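# Frame the amber-lit faulty server, or dock at the charger

## Task

Look along the aisle for a server whose front display glows amber instead of blue. If one does, finish standing before its cabinet so that this server sits at the exact centre of the head camera image: upright, not rolled sideways, viewed head-on, sharp, and not hidden by anything. If none does, finish parked squarely within the taped charging area near the wall charger, with either your front or your rear facing it. In both cases, leave every object where it began, hold nothing, and stay upright without tipping or falling. In the final second after everything settles, the arms, hands and torso must touch nothing, and the base must not touch anything movable such as a part, box, cart, lid or drawer.

## Robot and tools

Robot: a Rainbow Robotics RB-Y1. It has a two-wheel differential base with two rear casters. The base is 0.66 m long and 0.58 m wide, and its front edge sits 0.10 m ahead of the drive axle. On top are a folding torso (squat, shift, pitch, yaw), a pan/tilt head with head_camera, and two 7-joint arms. Each arm has a parallel gripper and a wrist camera (left_wrist_camera, right_wrist_camera). The base cannot move sideways. Nothing in this task needs to be grasped; it is about driving and pointing the head.

Frames: the base frame has its origin on the floor midway between the drive wheels, with x forward, y left and z up. The chest, left_hand and right_hand poses are reported in this frame. Each hand point lies between its finger pads, and the fingers point along that hand's -z axis. The odometry frame is the base frame as it was at scene start. base_odometry comes from wheel turns only, so slip is counted as travel. Heading is positive to the left, from -3.142 to 3.142.

execute_actions: arguments are actions (a list holding exactly one action, or empty to just read state and images) and cameras (a list of camera names; null, omitted or ["all"] gives all, [] gives none). An action may contain:
- base: one relative command, measured from where the base was last reported. {"translate_m": d} drives straight d metres, forward positive, range -3 to 3. {"rotate_rad": d} turns in place d radians, left/counter-clockwise positive, range -3.2 to 3.2. A move that would need more than 8.667 s at top speed is rejected.
- joints: absolute targets keyed by joint name, in radians (grippers in metres of opening). Ranges: torso_squat_rad 0 to 1.2; torso_shift_rad -0.3 to 0.6; torso_pitch_rad -0.2 to 1.4 (positive bows forward); torso_yaw_rad -1.5 to 1.5 (positive left); head_pan_rad -0.523 to 0.523 (relative to chest, positive left); head_tilt_rad -0.35 to 1.57 (positive looks down, 0 level with the chest). Arm joints: shoulder_pitch ±2.356; left shoulder_roll 0 to 3.141; right shoulder_roll -3.141 to 0; shoulder_yaw ±2.094; elbow -2.617 to 0.01; forearm_roll ±3.141; wrist_pitch -1.57 to 1.919; hand_roll ±2.705; grippers 0 to 0.1. The torso also has coupled limits: squat+shift<=1.52, squat-shift+pitch<=1.57, shift+0.5pitch-0.4squat<=0.7, shift+0.3pitch-0.5squat<=0.39. A command that breaks one only partly moves and reports off_target.
- speeds: caps for this action only, translate_m 0.05-0.4 m/s and rotate_rad 0.1-1.509 rad/s. The top values are the defaults.
- min_time_s: 0.1-8, the shortest duration for the arm and head motions.
The motions in one action start together. An unknown key or an out-of-range value rejects the whole call, and nothing moves. No action runs beyond 15 s. Joints you leave out keep their previous targets.

wait(seconds 0-10): nothing new is commanded and the sim keeps running. It returns state and images. zoom_image(camera, region [x0,y0,x1,y1] in pixels, at most 504x504): a closer look at the latest full image from that camera. This is useful for reading whether a display is amber or blue. read_manual returns only licence text. finished_scene(scene) ends the current scene once the robot has settled, and it is final. It reports success and gives the next task.

Result lines: base_status and joint_status tell how each commanded motion ended:
- done: reached the target. For the base this means only that the wheels turned, and they may have slipped.
- off_target: came to rest short and may still be pushing.
- time_out, contact_stop, limit_stop_at_<name>: stopped and now holds in place. limit_stop_at_own_body means a self-collision guard stopped it.
- stopped_with_arm: the torso halted because an arm hit something.
A contact_stop or time_out stops the whole group it belongs to: the torso joints, the left arm or the right arm. "joint command not followed" with a cause line means arm targets were withheld; read the cause for what to send instead. on_its_own describes parts this call did not command, and its "held at" is a target, not a position. The pictures line lists the cameras in the order their images appear. If a result reports a stop, any later motion calls in the same reply are skipped. Warnings to act on: MOTOR HOT, OVER-TEMPERATURE FAULT and torque faults. Each freezes the robot for a while, after which targets must be resent.

Cautions: the base does not stop on collisions and may keep shoving furniture, so keep clear of racks and carts. When bent, the leg can reach forward past the base. Keep the arms tucked and apart, because arm-on-arm hits or presses can end the run. Do not bump anything movable. Before finishing, make sure no arm, hand or torso is touching anything, and that the base touches no movable item. The robot must not end tilted. To frame the server, stand facing the cabinet, keep head_pan_rad and torso_yaw_rad such that the view is square-on, and adjust head_tilt_rad and small base moves until the amber server is at the image centre. The image must stay level and nothing may block it. To dock, drive into the taped zone, square up to the charger, and back in or pull in nose-first.

Each tool is called after ">>>" by a JSON object that holds its "name" and its "arguments", one argument or row to a line.

## Session

I'll start by checking the robot's state and what its cameras show.

>>> {"name": "execute_actions", "arguments": {
  "actions": []
}}

Scene clock: 0.00 s.
base_odometry: x=+0.000 y=+0.000 heading=+0.000 (m, m, rad; odometry frame)
base_status: not commanded
joint_positions: torso_squat_rad=+0.350 torso_shift_rad=+0.000 torso_pitch_rad=+0.001 torso_yaw_rad=+0.000 left_shoulder_pitch_rad=-0.016 left_shoulder_roll_rad=+0.030 left_shoulder_yaw_rad=-0.054 left_elbow_rad=-0.269 left_forearm_roll_rad=+0.041 left_wrist_pitch_rad=+0.000 left_hand_roll_rad=+0.048 left_gripper_m=+0.100 right_shoulder_pitch_rad=-0.045 right_shoulder_roll_rad=-0.011 right_shoulder_yaw_rad=-0.005 right_elbow_rad=-0.175 right_forearm_roll_rad=-0.015 right_wrist_pitch_rad=+0.036 right_hand_roll_rad=-0.004 right_gripper_m=+0.101 head_pan_rad=+0.000 head_tilt_rad=+0.399
joint_status: not commanded
chest: x=-0.2278 y=-0.0005 z=+1.2476 quat_wxyz=(+1.000, +0.000, +0.001, +0.000) (m; base frame)
left_hand: x=-0.0875 y=+0.2345 z=+0.5763 quat_wxyz=(+0.990, +0.005, -0.141, +0.013) (m; base frame)
right_hand: x=-0.1198 y=-0.2272 z=+0.5695 quat_wxyz=(+0.996, -0.004, -0.089, -0.004) (m; base frame)
pictures: head_camera, left_wrist_camera, right_wrist_camera
Images, in order (width x height): head_camera 896x504, left_wrist_camera 644x364, right_wrist_camera 644x364.

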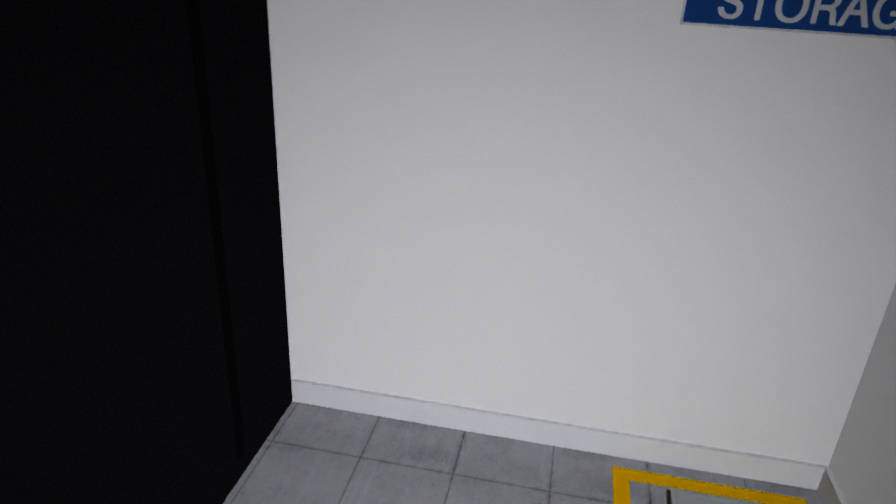

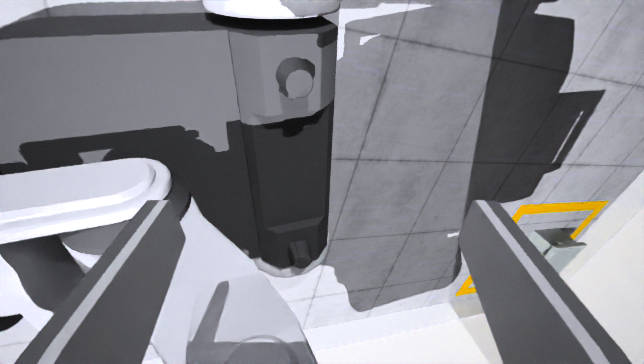

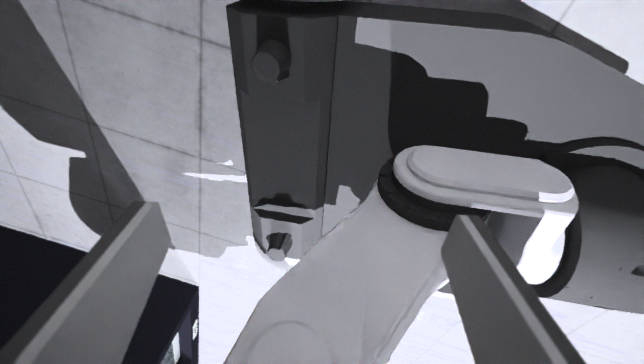

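>>> {"name": "execute_actions", "arguments": {
  "actions": [
    {"joints": {"head_pan_rad": 0.52, "head_tilt_rad": 0.2}}
  ],
  "cameras": ["head_camera"]
}}

Scene clock: 1.37 s.
base_odometry: x=+0.000 y=+0.000 heading=+0.000 (m, m, rad; odometry frame)
base_status: not commanded
joint_positions: torso_squat_rad=+0.350 torso_shift_rad=+0.000 torso_pitch_rad=+0.001 torso_yaw_rad=+0.000 left_shoulder_pitch_rad=-0.016 left_shoulder_roll_rad=+0.030 left_shoulder_yaw_rad=-0.054 left_elbow_rad=-0.269 left_forearm_roll_rad=+0.041 left_wrist_pitch_rad=+0.000 left_hand_roll_rad=+0.048 left_gripper_m=+0.100 right_shoulder_pitch_rad=-0.045 right_shoulder_roll_rad=-0.011 right_shoulder_yaw_rad=-0.005 right_elbow_rad=-0.175 right_forearm_roll_rad=-0.015 right_wrist_pitch_rad=+0.036 right_hand_roll_rad=-0.004 right_gripper_m=+0.101 head_pan_rad=+0.520 head_tilt_rad=+0.200
joint_status: all done
chest: x=-0.2278 y=-0.0005 z=+1.2476 quat_wxyz=(+1.000, +0.000, +0.001, +0.000) (m; base frame)
left_hand: x=-0.0875 y=+0.2345 z=+0.5763 quat_wxyz=(+0.990, +0.005, -0.141, +0.013) (m; base frame)
right_hand: x=-0.1198 y=-0.2272 z=+0.5695 quat_wxyz=(+0.996, -0.004, -0.089, -0.004) (m; base frame)
pictures: head_camera
Images, in order (width x height): head_camera 896x504.

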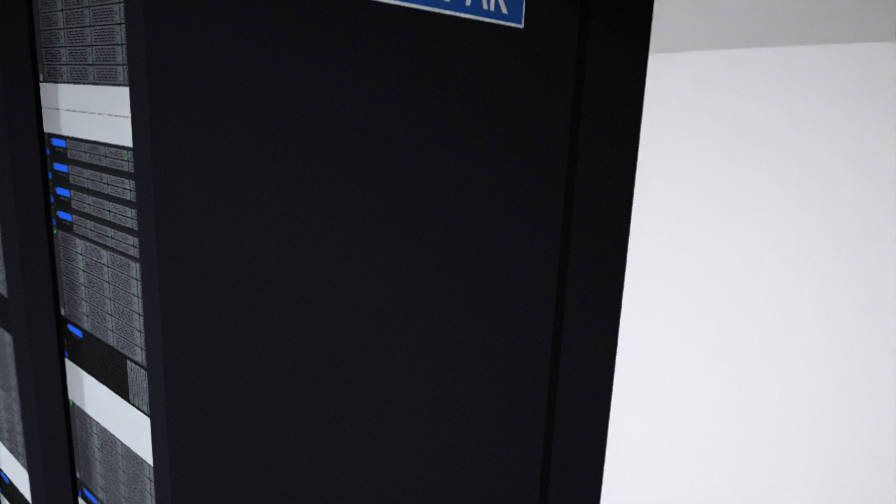

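>>> {"name": "execute_actions", "arguments": {
  "actions": [
    {"base": {"rotate_rad": 2.95}, "joints": {"head_pan_rad": 0.0, "head_tilt_rad": 0.15}}
  ],
  "cameras": ["head_camera"]
}}

Scene clock: 10.30 s.
base_odometry: x=+0.000 y=+0.000 heading=+2.950 (m, m, rad; odometry frame)
base_status: done
joint_positions: torso_squat_rad=+0.350 torso_shift_rad=+0.000 torso_pitch_rad=+0.001 torso_yaw_rad=+0.000 left_shoulder_pitch_rad=-0.016 left_shoulder_roll_rad=+0.030 left_shoulder_yaw_rad=-0.054 left_elbow_rad=-0.269 left_forearm_roll_rad=+0.041 left_wrist_pitch_rad=+0.000 left_hand_roll_rad=+0.048 left_gripper_m=+0.100 right_shoulder_pitch_rad=-0.044 right_shoulder_roll_rad=-0.011 right_shoulder_yaw_rad=-0.005 right_elbow_rad=-0.175 right_forearm_roll_rad=-0.015 right_wrist_pitch_rad=+0.036 right_hand_roll_rad=-0.004 right_gripper_m=+0.101 head_pan_rad=+0.000 head_tilt_rad=+0.150
joint_status: all done
chest: x=-0.2279 y=-0.0005 z=+1.2476 quat_wxyz=(+1.000, +0.000, +0.001, +0.000) (m; base frame)
left_hand: x=-0.0875 y=+0.2345 z=+0.5763 quat_wxyz=(+0.990, +0.005, -0.141, +0.013) (m; base frame)
right_hand: x=-0.1198 y=-0.2272 z=+0.5695 quat_wxyz=(+0.996, -0.004, -0.090, -0.004) (m; base frame)
pictures: head_camera
Images, in order (width x height): head_camera 896x504.

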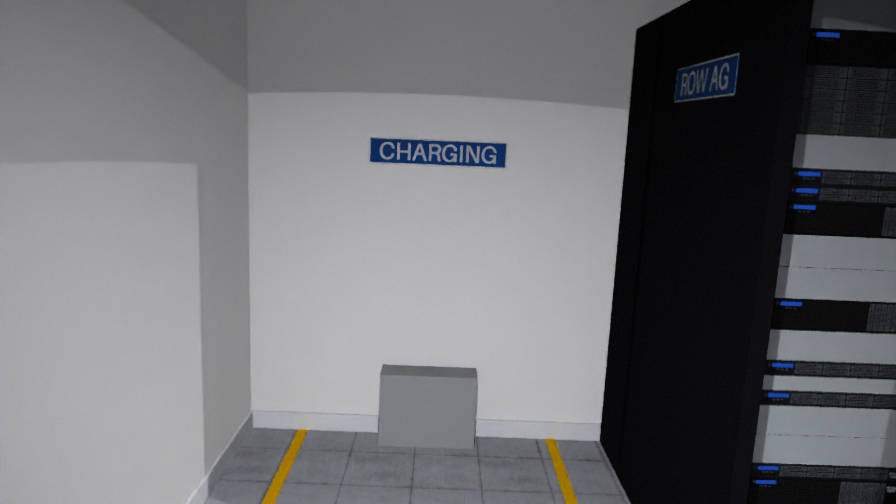

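>>> {"name": "execute_actions", "arguments": {
  "actions": [
    {"joints": {"torso_yaw_rad": -1.0, "head_pan_rad": -0.52, "head_tilt_rad": 0.0}}
  ],
  "cameras": ["head_camera"]
}}

Scene clock: 14.77 s.
base_odometry: x=+0.000 y=+0.000 heading=+2.950 (m, m, rad; odometry frame)
base_status: not commanded
joint_positions: torso_squat_rad=+0.350 torso_shift_rad=+0.000 torso_pitch_rad=+0.001 torso_yaw_rad=-1.000 left_shoulder_pitch_rad=-0.016 left_shoulder_roll_rad=+0.030 left_shoulder_yaw_rad=-0.054 left_elbow_rad=-0.269 left_forearm_roll_rad=+0.041 left_wrist_pitch_rad=+0.000 left_hand_roll_rad=+0.048 left_gripper_m=+0.100 right_shoulder_pitch_rad=-0.044 right_shoulder_roll_rad=-0.011 right_shoulder_yaw_rad=-0.005 right_elbow_rad=-0.175 right_forearm_roll_rad=-0.015 right_wrist_pitch_rad=+0.036 right_hand_roll_rad=-0.004 right_gripper_m=+0.101 head_pan_rad=-0.520 head_tilt_rad=+0.000
joint_status: all done
chest: x=-0.2279 y=-0.0005 z=+1.2476 quat_wxyz=(+0.878, +0.000, +0.001, -0.479) (m; base frame)
left_hand: x=+0.0452 y=+0.0078 z=+0.5761 quat_wxyz=(+0.875, -0.064, -0.126, -0.464) (m; base frame)
right_hand: x=-0.3609 y=-0.2142 z=+0.5697 quat_wxyz=(+0.872, -0.047, -0.077, -0.481) (m; base frame)
pictures: head_camera
Images, in order (width x height): head_camera 896x504.

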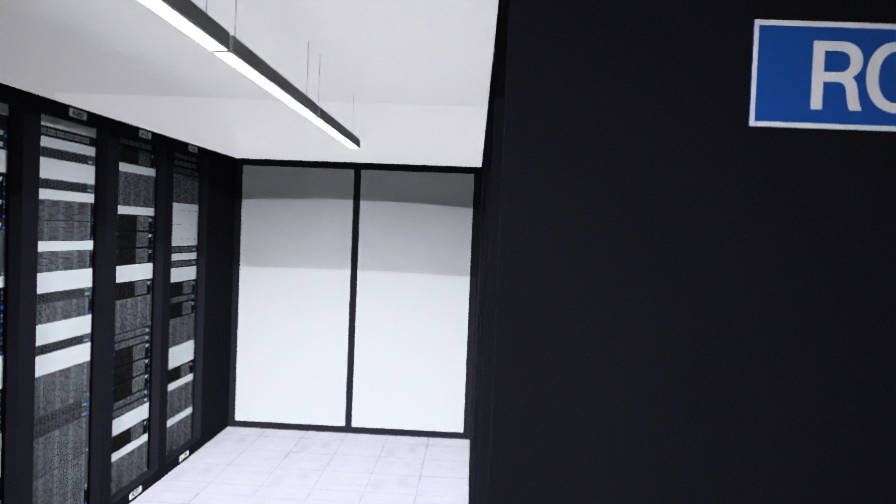

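>>> {"name": "execute_actions", "arguments": {
  "actions": [
    {"base": {"translate_m": 0.9}, "joints": {"head_tilt_rad": 0.1}}
  ],
  "cameras": ["head_camera"]
}}

Scene clock: 26.00 s.
base_odometry: x=-0.884 y=+0.171 heading=+2.950 (m, m, rad; odometry frame)
base_status: done
joint_positions: torso_squat_rad=+0.350 torso_shift_rad=+0.000 torso_pitch_rad=+0.001 torso_yaw_rad=-1.000 left_shoulder_pitch_rad=-0.016 left_shoulder_roll_rad=+0.030 left_shoulder_yaw_rad=-0.054 left_elbow_rad=-0.269 left_forearm_roll_rad=+0.041 left_wrist_pitch_rad=+0.000 left_hand_roll_rad=+0.048 left_gripper_m=+0.100 right_shoulder_pitch_rad=-0.045 right_shoulder_roll_rad=-0.011 right_shoulder_yaw_rad=-0.005 right_elbow_rad=-0.175 right_forearm_roll_rad=-0.015 right_wrist_pitch_rad=+0.036 right_hand_roll_rad=-0.004 right_gripper_m=+0.101 head_pan_rad=-0.520 head_tilt_rad=+0.100
joint_status: all done
chest: x=-0.2277 y=-0.0005 z=+1.2476 quat_wxyz=(+0.878, +0.000, +0.001, -0.479) (m; base frame)
left_hand: x=+0.0453 y=+0.0078 z=+0.5761 quat_wxyz=(+0.875, -0.064, -0.126, -0.464) (m; base frame)
right_hand: x=-0.3608 y=-0.2143 z=+0.5698 quat_wxyz=(+0.872, -0.047, -0.077, -0.481) (m; base frame)
pictures: head_camera
Images, in order (width x height): head_camera 896x504.

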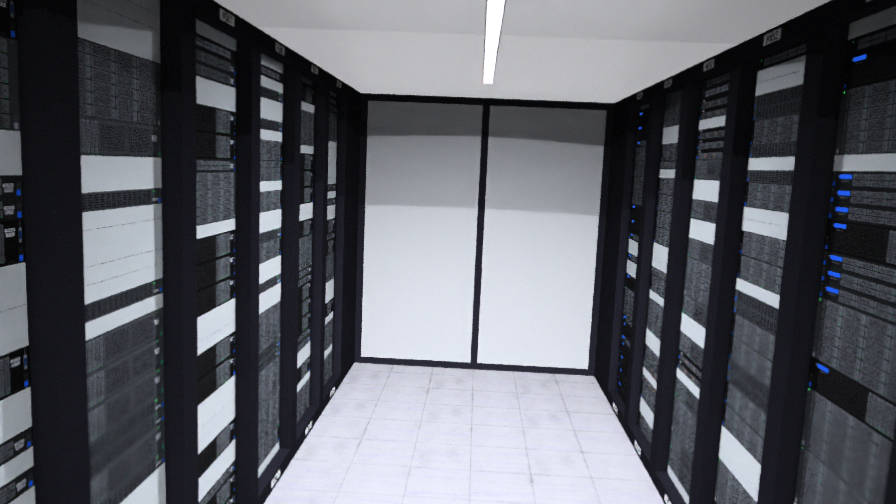

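>>> {"name": "zoom_image", "arguments": {
  "camera": "head_camera",
  "region": [0, 0, 370, 504]
}}

>>> {"name": "zoom_image", "arguments": {
  "camera": "head_camera",
  "region": [590, 0, 896, 504]
}}

Region (0, 0, 370, 504) of head_camera's 896x504 image, scaled by 1.000; it fills the left 370 columns of this view, and the rest is white.

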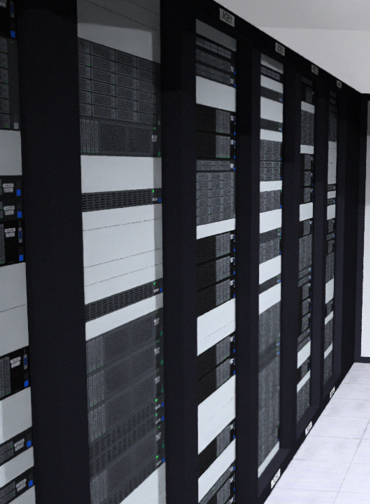

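Region (590, 0, 896, 504) of head_camera's 896x504 image, scaled by 1.000; it fills the left 306 columns of this view, and the rest is white.

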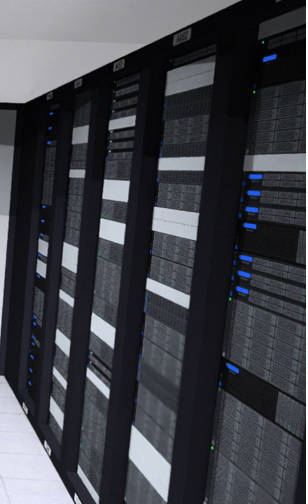

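>>> {"name": "zoom_image", "arguments": {
  "camera": "head_camera",
  "region": [240, 60, 370, 260]
}}

>>> {"name": "zoom_image", "arguments": {
  "camera": "head_camera",
  "region": [240, 250, 370, 450]
}}

Region (240, 60, 370, 260) of head_camera's 896x504 image, scaled by 2.520, with more detail than that image has; it fills the left 328 columns of this view, and the rest is white.

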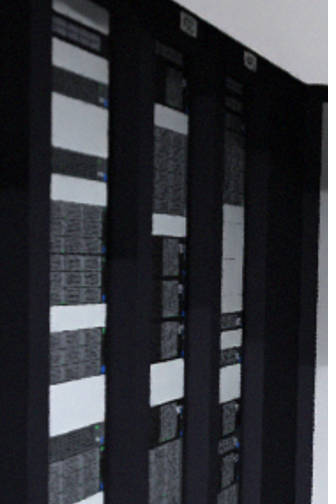

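Region (240, 250, 370, 450) of head_camera's 896x504 image, scaled by 2.520, with more detail than that image has; it fills the left 328 columns of this view, and the rest is white.

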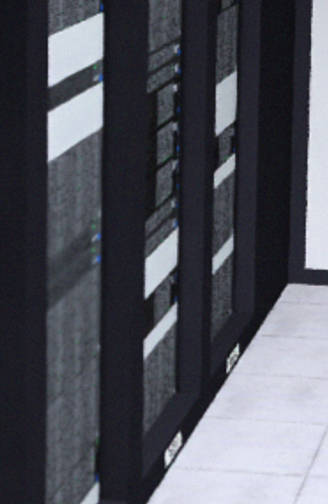

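>>> {"name": "zoom_image", "arguments": {
  "camera": "head_camera",
  "region": [600, 80, 730, 280]
}}

>>> {"name": "zoom_image", "arguments": {
  "camera": "head_camera",
  "region": [590, 260, 720, 460]
}}

Region (600, 80, 730, 280) of head_camera's 896x504 image, scaled by 2.520, with more detail than that image has; it fills the left 328 columns of this view, and the rest is white.

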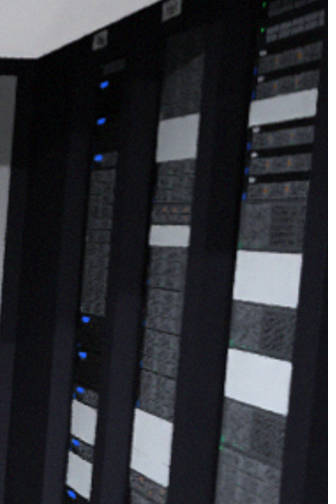

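Region (590, 260, 720, 460) of head_camera's 896x504 image, scaled by 2.520, with more detail than that image has; it fills the left 328 columns of this view, and the rest is white.

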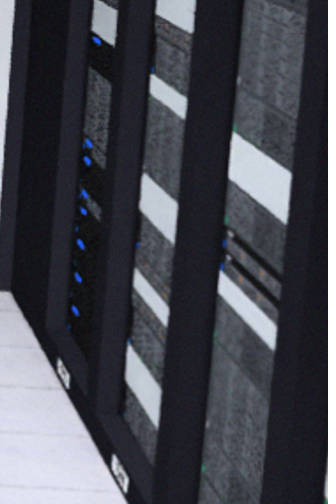

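>>> {"name": "zoom_image", "arguments": {
  "camera": "head_camera",
  "region": [700, 0, 896, 252]
}}

>>> {"name": "zoom_image", "arguments": {
  "camera": "head_camera",
  "region": [700, 252, 896, 504]
}}

Region (700, 0, 896, 252) of head_camera's 896x504 image, scaled by 2.000, with more detail than that image has.

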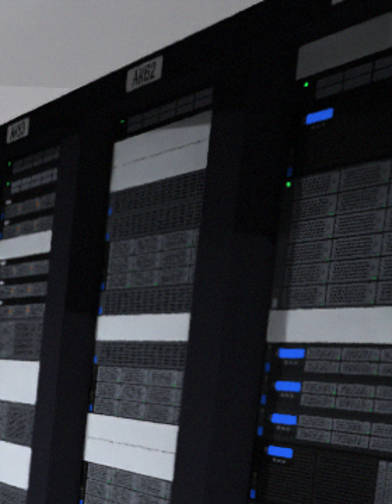

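Region (700, 252, 896, 504) of head_camera's 896x504 image, scaled by 2.000, with more detail than that image has.

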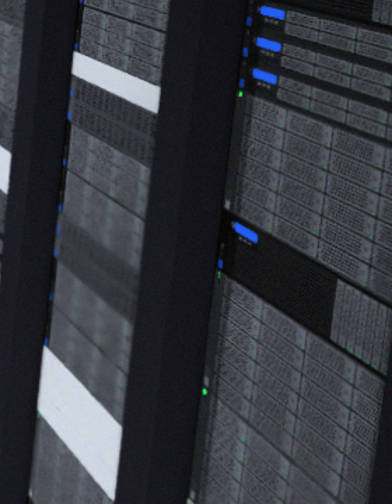

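>>> {"name": "execute_actions", "arguments": {
  "actions": [
    {"base": {"rotate_rad": -1.65}, "joints": {"torso_yaw_rad": 0.0, "head_pan_rad": -0.52, "head_tilt_rad": -0.05}}
  ],
  "cameras": ["head_camera"]
}}

Scene clock: 41.40 s.
base_odometry: x=-0.884 y=+0.171 heading=+1.301 (m, m, rad; odometry frame)
base_status: done
joint_positions: torso_squat_rad=+0.350 torso_shift_rad=+0.000 torso_pitch_rad=+0.001 torso_yaw_rad=+0.000 left_shoulder_pitch_rad=-0.015 left_shoulder_roll_rad=+0.030 left_shoulder_yaw_rad=-0.054 left_elbow_rad=-0.269 left_forearm_roll_rad=+0.041 left_wrist_pitch_rad=+0.000 left_hand_roll_rad=+0.048 left_gripper_m=+0.100 right_shoulder_pitch_rad=-0.045 right_shoulder_roll_rad=-0.011 right_shoulder_yaw_rad=-0.005 right_elbow_rad=-0.175 right_forearm_roll_rad=-0.015 right_wrist_pitch_rad=+0.036 right_hand_roll_rad=-0.004 right_gripper_m=+0.101 head_pan_rad=-0.520 head_tilt_rad=-0.050
joint_status: all done
chest: x=-0.2278 y=-0.0004 z=+1.2476 quat_wxyz=(+1.000, +0.000, +0.001, +0.000) (m; base frame)
left_hand: x=-0.0875 y=+0.2345 z=+0.5763 quat_wxyz=(+0.990, +0.005, -0.140, +0.012) (m; base frame)
right_hand: x=-0.1199 y=-0.2272 z=+0.5695 quat_wxyz=(+0.996, -0.004, -0.089, -0.004) (m; base frame)
pictures: head_camera
Images, in order (width x height): head_camera 896x504.

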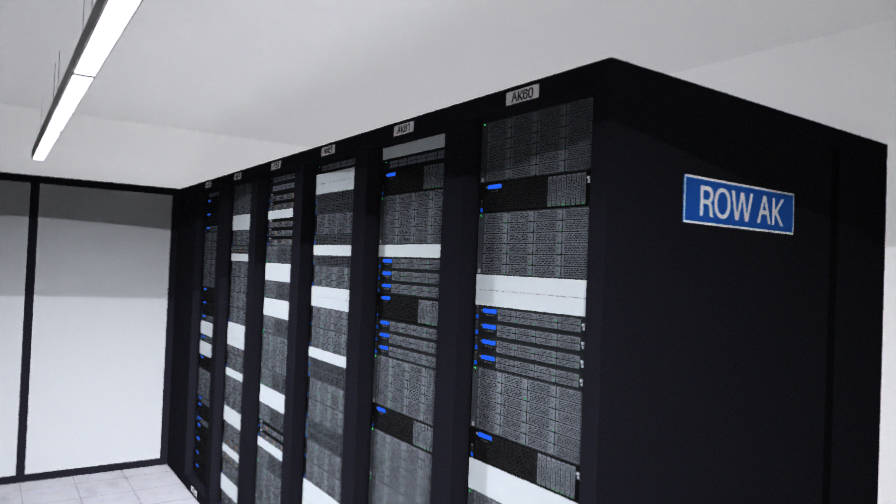

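>>> {"name": "zoom_image", "arguments": {
  "camera": "head_camera",
  "region": [170, 130, 370, 330]
}}

>>> {"name": "zoom_image", "arguments": {
  "camera": "head_camera",
  "region": [170, 310, 370, 504]
}}

Region (170, 130, 370, 330) of head_camera's 896x504 image, scaled by 2.520, with more detail than that image has.

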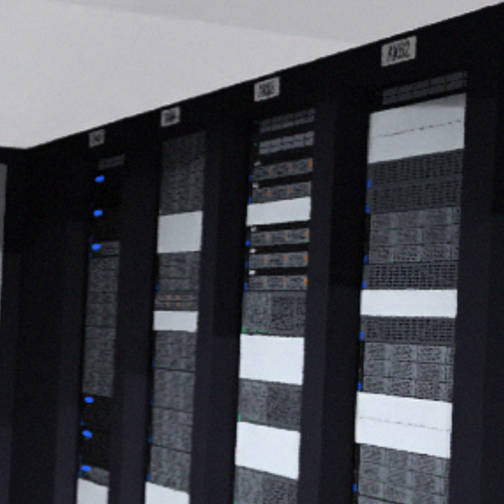

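Region (170, 310, 370, 504) of head_camera's 896x504 image, scaled by 2.520, with more detail than that image has; it fills the top 489 rows of this view, and the rest is white.

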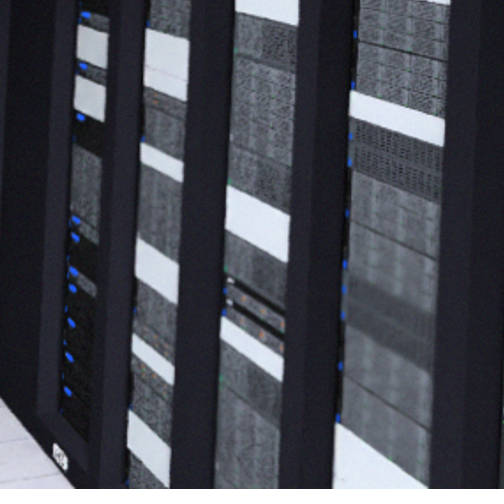

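>>> {"name": "execute_actions", "arguments": {
  "actions": [
    {"joints": {"head_tilt_rad": 0.5}}
  ],
  "cameras": ["head_camera"]
}}

Scene clock: 43.10 s.
base_odometry: x=-0.884 y=+0.171 heading=+1.301 (m, m, rad; odometry frame)
base_status: not commanded
joint_positions: torso_squat_rad=+0.350 torso_shift_rad=+0.000 torso_pitch_rad=+0.001 torso_yaw_rad=+0.000 left_shoulder_pitch_rad=-0.015 left_shoulder_roll_rad=+0.030 left_shoulder_yaw_rad=-0.054 left_elbow_rad=-0.269 left_forearm_roll_rad=+0.041 left_wrist_pitch_rad=+0.000 left_hand_roll_rad=+0.048 left_gripper_m=+0.100 right_shoulder_pitch_rad=-0.045 right_shoulder_roll_rad=-0.011 right_shoulder_yaw_rad=-0.005 right_elbow_rad=-0.175 right_forearm_roll_rad=-0.015 right_wrist_pitch_rad=+0.036 right_hand_roll_rad=-0.004 right_gripper_m=+0.101 head_pan_rad=-0.520 head_tilt_rad=+0.500
joint_status: all done
chest: x=-0.2278 y=-0.0004 z=+1.2476 quat_wxyz=(+1.000, +0.000, +0.001, +0.000) (m; base frame)
left_hand: x=-0.0875 y=+0.2345 z=+0.5763 quat_wxyz=(+0.990, +0.005, -0.140, +0.012) (m; base frame)
right_hand: x=-0.1199 y=-0.2272 z=+0.5695 quat_wxyz=(+0.996, -0.004, -0.089, -0.004) (m; base frame)
pictures: head_camera
Images, in order (width x height): head_camera 896x504.

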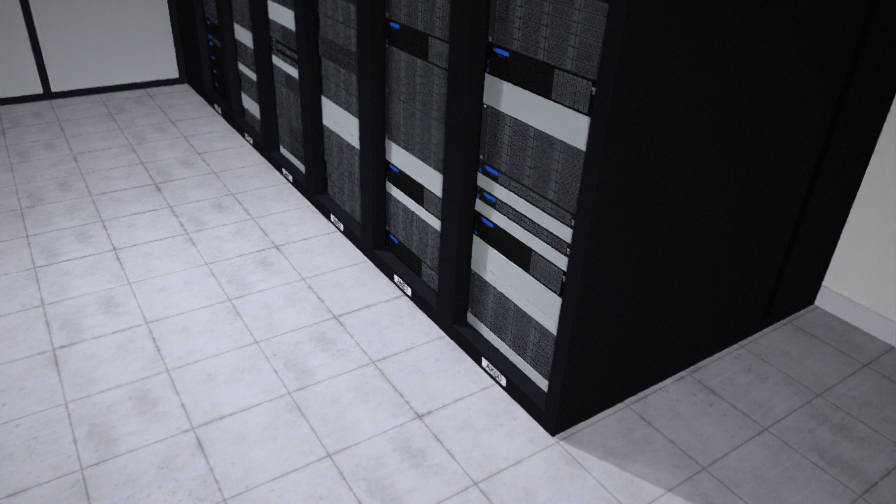

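>>> {"name": "zoom_image", "arguments": {
  "camera": "head_camera",
  "region": [370, 0, 620, 250]
}}

>>> {"name": "zoom_image", "arguments": {
  "camera": "head_camera",
  "region": [180, 0, 400, 220]
}}

Region (370, 0, 620, 250) of head_camera's 896x504 image, scaled by 2.016, with more detail than that image has.

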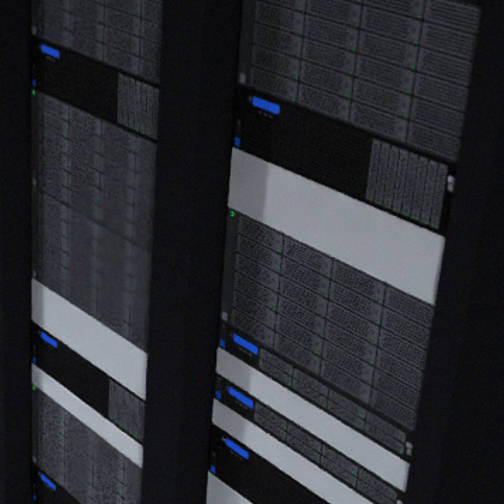

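Region (180, 0, 400, 220) of head_camera's 896x504 image, scaled by 2.291, with more detail than that image has.

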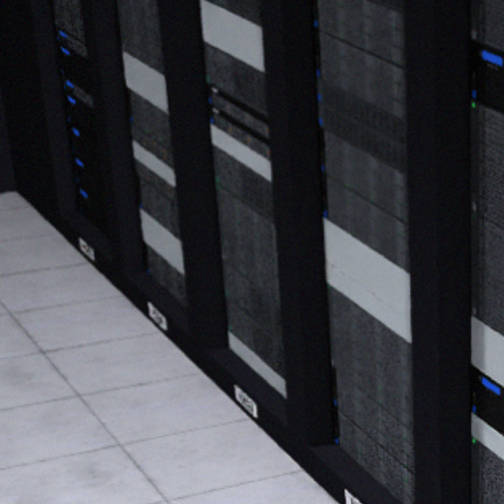

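>>> {"name": "execute_actions", "arguments": {
  "actions": [
    {"base": {"rotate_rad": -0.25}, "joints": {"head_pan_rad": 0.0, "head_tilt_rad": 0.15}}
  ],
  "cameras": []
}}

>>> {"name": "execute_actions", "arguments": {
  "actions": [
    {"base": {"translate_m": 2.2}}
  ],
  "cameras": ["head_camera"]
}}

Scene clock: 55.20 s.
base_odometry: x=-0.884 y=+0.171 heading=+1.051 (m, m, rad; odometry frame)
base_status: done
joint_positions: torso_squat_rad=+0.350 torso_shift_rad=+0.000 torso_pitch_rad=+0.001 torso_yaw_rad=+0.000 left_shoulder_pitch_rad=-0.015 left_shoulder_roll_rad=+0.030 left_shoulder_yaw_rad=-0.054 left_elbow_rad=-0.269 left_forearm_roll_rad=+0.041 left_wrist_pitch_rad=+0.000 left_hand_roll_rad=+0.048 left_gripper_m=+0.100 right_shoulder_pitch_rad=-0.045 right_shoulder_roll_rad=-0.011 right_shoulder_yaw_rad=-0.005 right_elbow_rad=-0.175 right_forearm_roll_rad=-0.015 right_wrist_pitch_rad=+0.036 right_hand_roll_rad=-0.004 right_gripper_m=+0.101 head_pan_rad=+0.000 head_tilt_rad=+0.150
joint_status: all done
chest: x=-0.2278 y=-0.0004 z=+1.2476 quat_wxyz=(+1.000, +0.000, +0.001, +0.000) (m; base frame)
left_hand: x=-0.0875 y=+0.2345 z=+0.5763 quat_wxyz=(+0.990, +0.005, -0.140, +0.012) (m; base frame)
right_hand: x=-0.1199 y=-0.2272 z=+0.5695 quat_wxyz=(+0.996, -0.004, -0.089, -0.004) (m; base frame)
pictures: none
No camera images: the call's "cameras" was empty. Leave "cameras" out to get every camera's image.

Scene clock: 62.23 s.
base_odometry: x=+0.209 y=+2.080 heading=+1.051 (m, m, rad; odometry frame)
base_status: done
joint_positions: torso_squat_rad=+0.350 torso_shift_rad=+0.000 torso_pitch_rad=+0.001 torso_yaw_rad=+0.000 left_shoulder_pitch_rad=-0.016 left_shoulder_roll_rad=+0.030 left_shoulder_yaw_rad=-0.054 left_elbow_rad=-0.269 left_forearm_roll_rad=+0.041 left_wrist_pitch_rad=+0.000 left_hand_roll_rad=+0.048 left_gripper_m=+0.100 right_shoulder_pitch_rad=-0.045 right_shoulder_roll_rad=-0.011 right_shoulder_yaw_rad=-0.005 right_elbow_rad=-0.175 right_forearm_roll_rad=-0.015 right_wrist_pitch_rad=+0.036 right_hand_roll_rad=-0.004 right_gripper_m=+0.101 head_pan_rad=+0.000 head_tilt_rad=+0.150
joint_status: not commanded
chest: x=-0.2277 y=-0.0004 z=+1.2476 quat_wxyz=(+1.000, +0.000, +0.001, +0.000) (m; base frame)
left_hand: x=-0.0874 y=+0.2345 z=+0.5763 quat_wxyz=(+0.990, +0.005, -0.141, +0.012) (m; base frame)
right_hand: x=-0.1198 y=-0.2272 z=+0.5695 quat_wxyz=(+0.996, -0.004, -0.090, -0.004) (m; base frame)
pictures: head_camera
Images, in order (width x height): head_camera 896x504.

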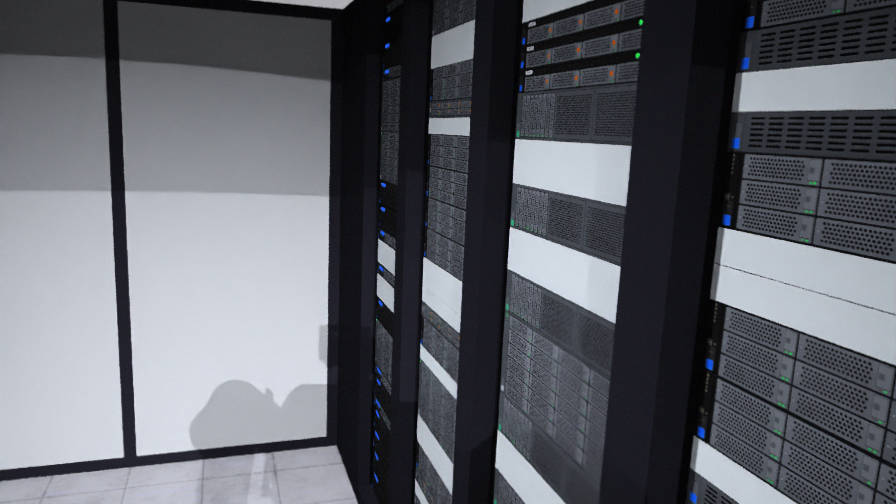

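>>> {"name": "execute_actions", "arguments": {
  "actions": [
    {"base": {"rotate_rad": 0.36}}
  ],
  "cameras": ["head_camera"]
}}

Scene clock: 66.23 s.
base_odometry: x=+0.209 y=+2.080 heading=+1.410 (m, m, rad; odometry frame)
base_status: done
joint_positions: torso_squat_rad=+0.350 torso_shift_rad=+0.000 torso_pitch_rad=+0.001 torso_yaw_rad=+0.000 left_shoulder_pitch_rad=-0.016 left_shoulder_roll_rad=+0.030 left_shoulder_yaw_rad=-0.054 left_elbow_rad=-0.269 left_forearm_roll_rad=+0.041 left_wrist_pitch_rad=+0.000 left_hand_roll_rad=+0.048 left_gripper_m=+0.100 right_shoulder_pitch_rad=-0.045 right_shoulder_roll_rad=-0.011 right_shoulder_yaw_rad=-0.005 right_elbow_rad=-0.175 right_forearm_roll_rad=-0.015 right_wrist_pitch_rad=+0.036 right_hand_roll_rad=-0.004 right_gripper_m=+0.101 head_pan_rad=+0.000 head_tilt_rad=+0.150
joint_status: not commanded
chest: x=-0.2277 y=-0.0005 z=+1.2476 quat_wxyz=(+1.000, +0.000, +0.001, +0.000) (m; base frame)
left_hand: x=-0.0874 y=+0.2345 z=+0.5763 quat_wxyz=(+0.990, +0.005, -0.141, +0.012) (m; base frame)
right_hand: x=-0.1198 y=-0.2272 z=+0.5695 quat_wxyz=(+0.996, -0.004, -0.089, -0.004) (m; base frame)
pictures: head_camera
Images, in order (width x height): head_camera 896x504.

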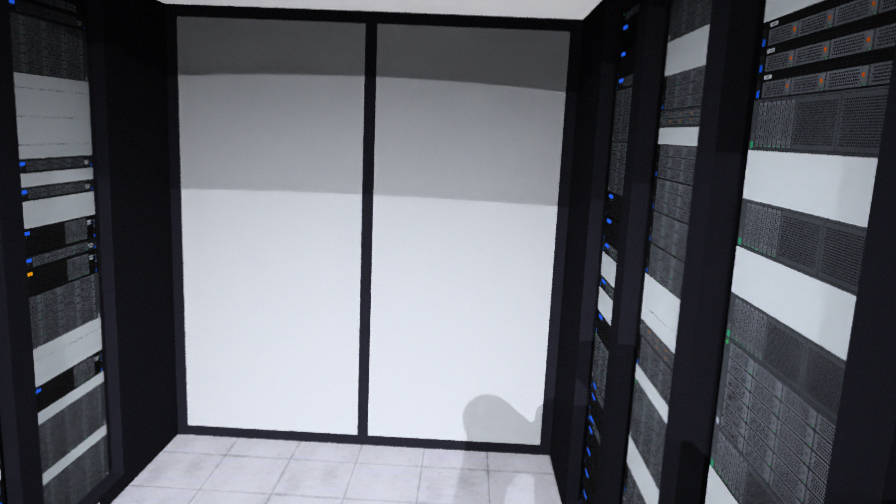

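>>> {"name": "zoom_image", "arguments": {
  "camera": "head_camera",
  "region": [0, 140, 180, 340]
}}

Region (0, 140, 180, 340) of head_camera's 896x504 image, scaled by 2.520, with more detail than that image has; it fills the left 454 columns of this view, and the rest is white.

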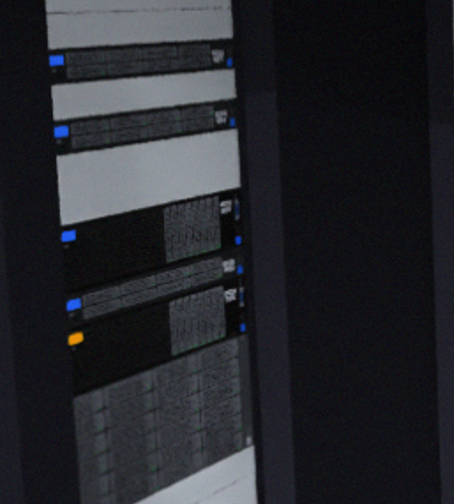

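>>> {"name": "execute_actions", "arguments": {
  "actions": [
    {"base": {"rotate_rad": 0.2}}
  ],
  "cameras": []
}}

>>> {"name": "execute_actions", "arguments": {
  "actions": [
    {"base": {"translate_m": 2.23}, "joints": {"torso_squat_rad": 0.7}}
  ],
  "cameras": []
}}

>>> {"name": "execute_actions", "arguments": {
  "actions": [
    {"base": {"rotate_rad": 1.335}, "joints": {"head_tilt_rad": 0.26}}
  ],
  "cameras": ["head_camera"]
}}

Scene clock: 76.27 s.
base_odometry: x=+0.209 y=+2.080 heading=+1.610 (m, m, rad; odometry frame)
base_status: done
joint_positions: torso_squat_rad=+0.350 torso_shift_rad=+0.000 torso_pitch_rad=+0.001 torso_yaw_rad=+0.000 left_shoulder_pitch_rad=-0.016 left_shoulder_roll_rad=+0.030 left_shoulder_yaw_rad=-0.054 left_elbow_rad=-0.269 left_forearm_roll_rad=+0.041 left_wrist_pitch_rad=+0.000 left_hand_roll_rad=+0.048 left_gripper_m=+0.100 right_shoulder_pitch_rad=-0.045 right_shoulder_roll_rad=-0.011 right_shoulder_yaw_rad=-0.005 right_elbow_rad=-0.175 right_forearm_roll_rad=-0.015 right_wrist_pitch_rad=+0.036 right_hand_roll_rad=-0.004 right_gripper_m=+0.101 head_pan_rad=+0.000 head_tilt_rad=+0.150
joint_status: not commanded
chest: x=-0.2277 y=-0.0005 z=+1.2476 quat_wxyz=(+1.000, +0.000, +0.001, +0.000) (m; base frame)
left_hand: x=-0.0874 y=+0.2345 z=+0.5763 quat_wxyz=(+0.990, +0.005, -0.141, +0.012) (m; base frame)
right_hand: x=-0.1198 y=-0.2272 z=+0.5695 quat_wxyz=(+0.996, -0.004, -0.089, -0.004) (m; base frame)
pictures: none
No camera images: the call's "cameras" was empty. Leave "cameras" out to get every camera's image.

Scene clock: 83.33 s.
base_odometry: x=+0.121 y=+4.308 heading=+1.611 (m, m, rad; odometry frame)
base_status: done
joint_positions: torso_squat_rad=+0.700 torso_shift_rad=+0.000 torso_pitch_rad=+0.001 torso_yaw_rad=+0.000 left_shoulder_pitch_rad=-0.016 left_shoulder_roll_rad=+0.030 left_shoulder_yaw_rad=-0.054 left_elbow_rad=-0.269 left_forearm_roll_rad=+0.041 left_wrist_pitch_rad=+0.000 left_hand_roll_rad=+0.048 left_gripper_m=+0.100 right_shoulder_pitch_rad=-0.045 right_shoulder_roll_rad=-0.011 right_shoulder_yaw_rad=-0.005 right_elbow_rad=-0.175 right_forearm_roll_rad=-0.015 right_wrist_pitch_rad=+0.036 right_hand_roll_rad=-0.004 right_gripper_m=+0.101 head_pan_rad=+0.000 head_tilt_rad=+0.150
joint_status: all done
chest: x=-0.2277 y=-0.0004 z=+1.1253 quat_wxyz=(+1.000, +0.000, +0.001, +0.000) (m; base frame)
left_hand: x=-0.0873 y=+0.2345 z=+0.4541 quat_wxyz=(+0.990, +0.005, -0.141, +0.012) (m; base frame)
right_hand: x=-0.1198 y=-0.2271 z=+0.4472 quat_wxyz=(+0.996, -0.004, -0.090, -0.004) (m; base frame)
pictures: none
No camera images: the call's "cameras" was empty. Leave "cameras" out to get every camera's image.

Scene clock: 86.97 s.
base_odometry: x=+0.121 y=+4.308 heading=+2.945 (m, m, rad; odometry frame)
base_status: done
joint_positions: torso_squat_rad=+0.700 torso_shift_rad=+0.000 torso_pitch_rad=+0.001 torso_yaw_rad=+0.000 left_shoulder_pitch_rad=-0.016 left_shoulder_roll_rad=+0.030 left_shoulder_yaw_rad=-0.054 left_elbow_rad=-0.269 left_forearm_roll_rad=+0.041 left_wrist_pitch_rad=+0.000 left_hand_roll_rad=+0.048 left_gripper_m=+0.100 right_shoulder_pitch_rad=-0.045 right_shoulder_roll_rad=-0.011 right_shoulder_yaw_rad=-0.005 right_elbow_rad=-0.175 right_forearm_roll_rad=-0.015 right_wrist_pitch_rad=+0.036 right_hand_roll_rad=-0.004 right_gripper_m=+0.101 head_pan_rad=+0.000 head_tilt_rad=+0.260
joint_status: all done
chest: x=-0.2277 y=-0.0004 z=+1.1253 quat_wxyz=(+1.000, +0.000, +0.001, +0.000) (m; base frame)
left_hand: x=-0.0874 y=+0.2345 z=+0.4541 quat_wxyz=(+0.990, +0.005, -0.141, +0.012) (m; base frame)
right_hand: x=-0.1198 y=-0.2271 z=+0.4472 quat_wxyz=(+0.996, -0.004, -0.089, -0.004) (m; base frame)
pictures: head_camera
Images, in order (width x height): head_camera 896x504.

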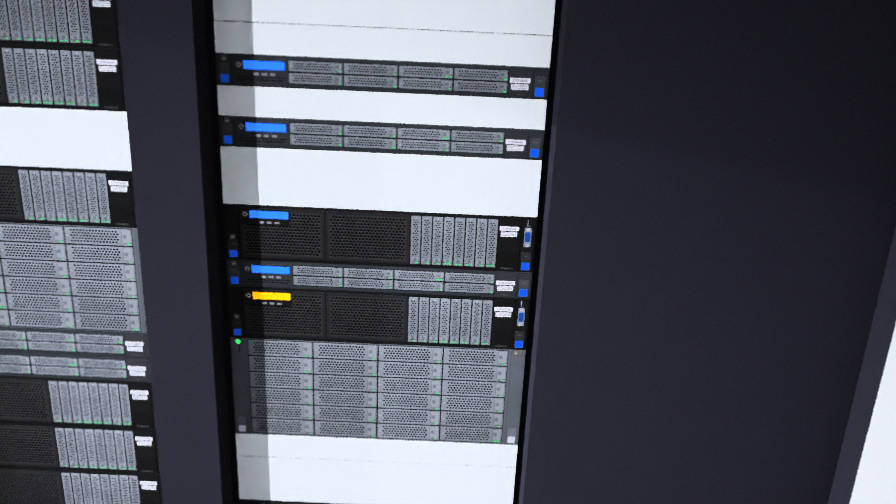

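>>> {"name": "execute_actions", "arguments": {
  "actions": [
    {"joints": {"head_pan_rad": 0.115, "head_tilt_rad": 0.358}}
  ],
  "cameras": ["head_camera"]
}}

Scene clock: 91.13 s.
base_odometry: x=+0.121 y=+4.308 heading=+2.945 (m, m, rad; odometry frame)
base_status: not commanded
joint_positions: torso_squat_rad=+0.700 torso_shift_rad=+0.000 torso_pitch_rad=+0.001 torso_yaw_rad=+0.000 left_shoulder_pitch_rad=-0.016 left_shoulder_roll_rad=+0.030 left_shoulder_yaw_rad=-0.054 left_elbow_rad=-0.269 left_forearm_roll_rad=+0.041 left_wrist_pitch_rad=+0.000 left_hand_roll_rad=+0.048 left_gripper_m=+0.100 right_shoulder_pitch_rad=-0.045 right_shoulder_roll_rad=-0.011 right_shoulder_yaw_rad=-0.005 right_elbow_rad=-0.175 right_forearm_roll_rad=-0.015 right_wrist_pitch_rad=+0.036 right_hand_roll_rad=-0.004 right_gripper_m=+0.101 head_pan_rad=+0.115 head_tilt_rad=+0.358
joint_status: all done
chest: x=-0.2277 y=-0.0004 z=+1.1253 quat_wxyz=(+1.000, +0.000, +0.001, +0.000) (m; base frame)
left_hand: x=-0.0874 y=+0.2345 z=+0.4541 quat_wxyz=(+0.990, +0.005, -0.141, +0.012) (m; base frame)
right_hand: x=-0.1198 y=-0.2271 z=+0.4472 quat_wxyz=(+0.996, -0.004, -0.089, -0.004) (m; base frame)
pictures: head_camera
Images, in order (width x height): head_camera 896x504.

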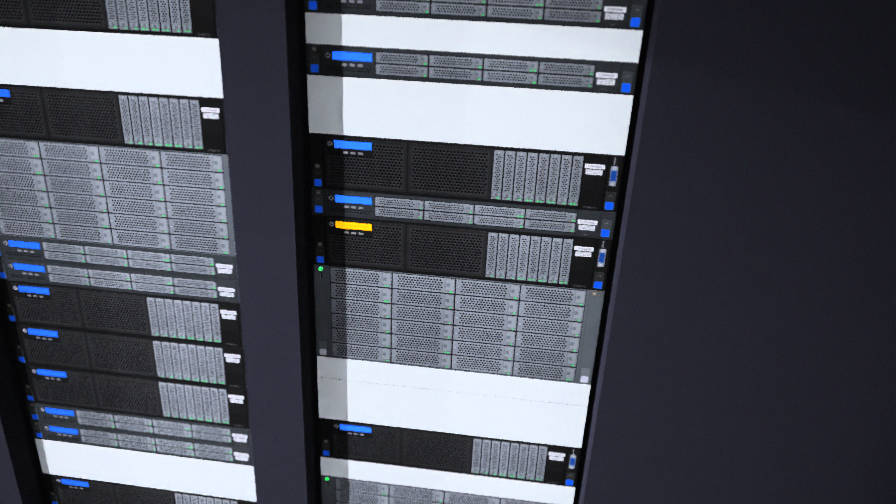

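>>> {"name": "zoom_image", "arguments": {
  "camera": "head_camera",
  "region": [348, 202, 548, 302]
}}

Region (348, 202, 548, 302) of head_camera's 896x504 image, scaled by 2.520, with more detail than that image has.

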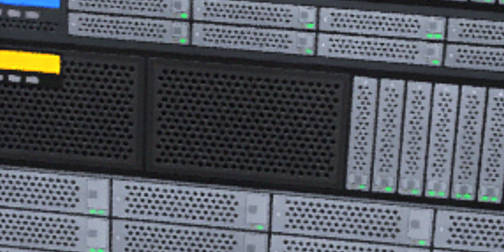

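The amber server now sits in the middle of the picture, seen from the front. I'll end scene 1 here.

>>> {"name": "finished_scene", "arguments": {
  "scene": 1
}}

The scene is finished: the task was done.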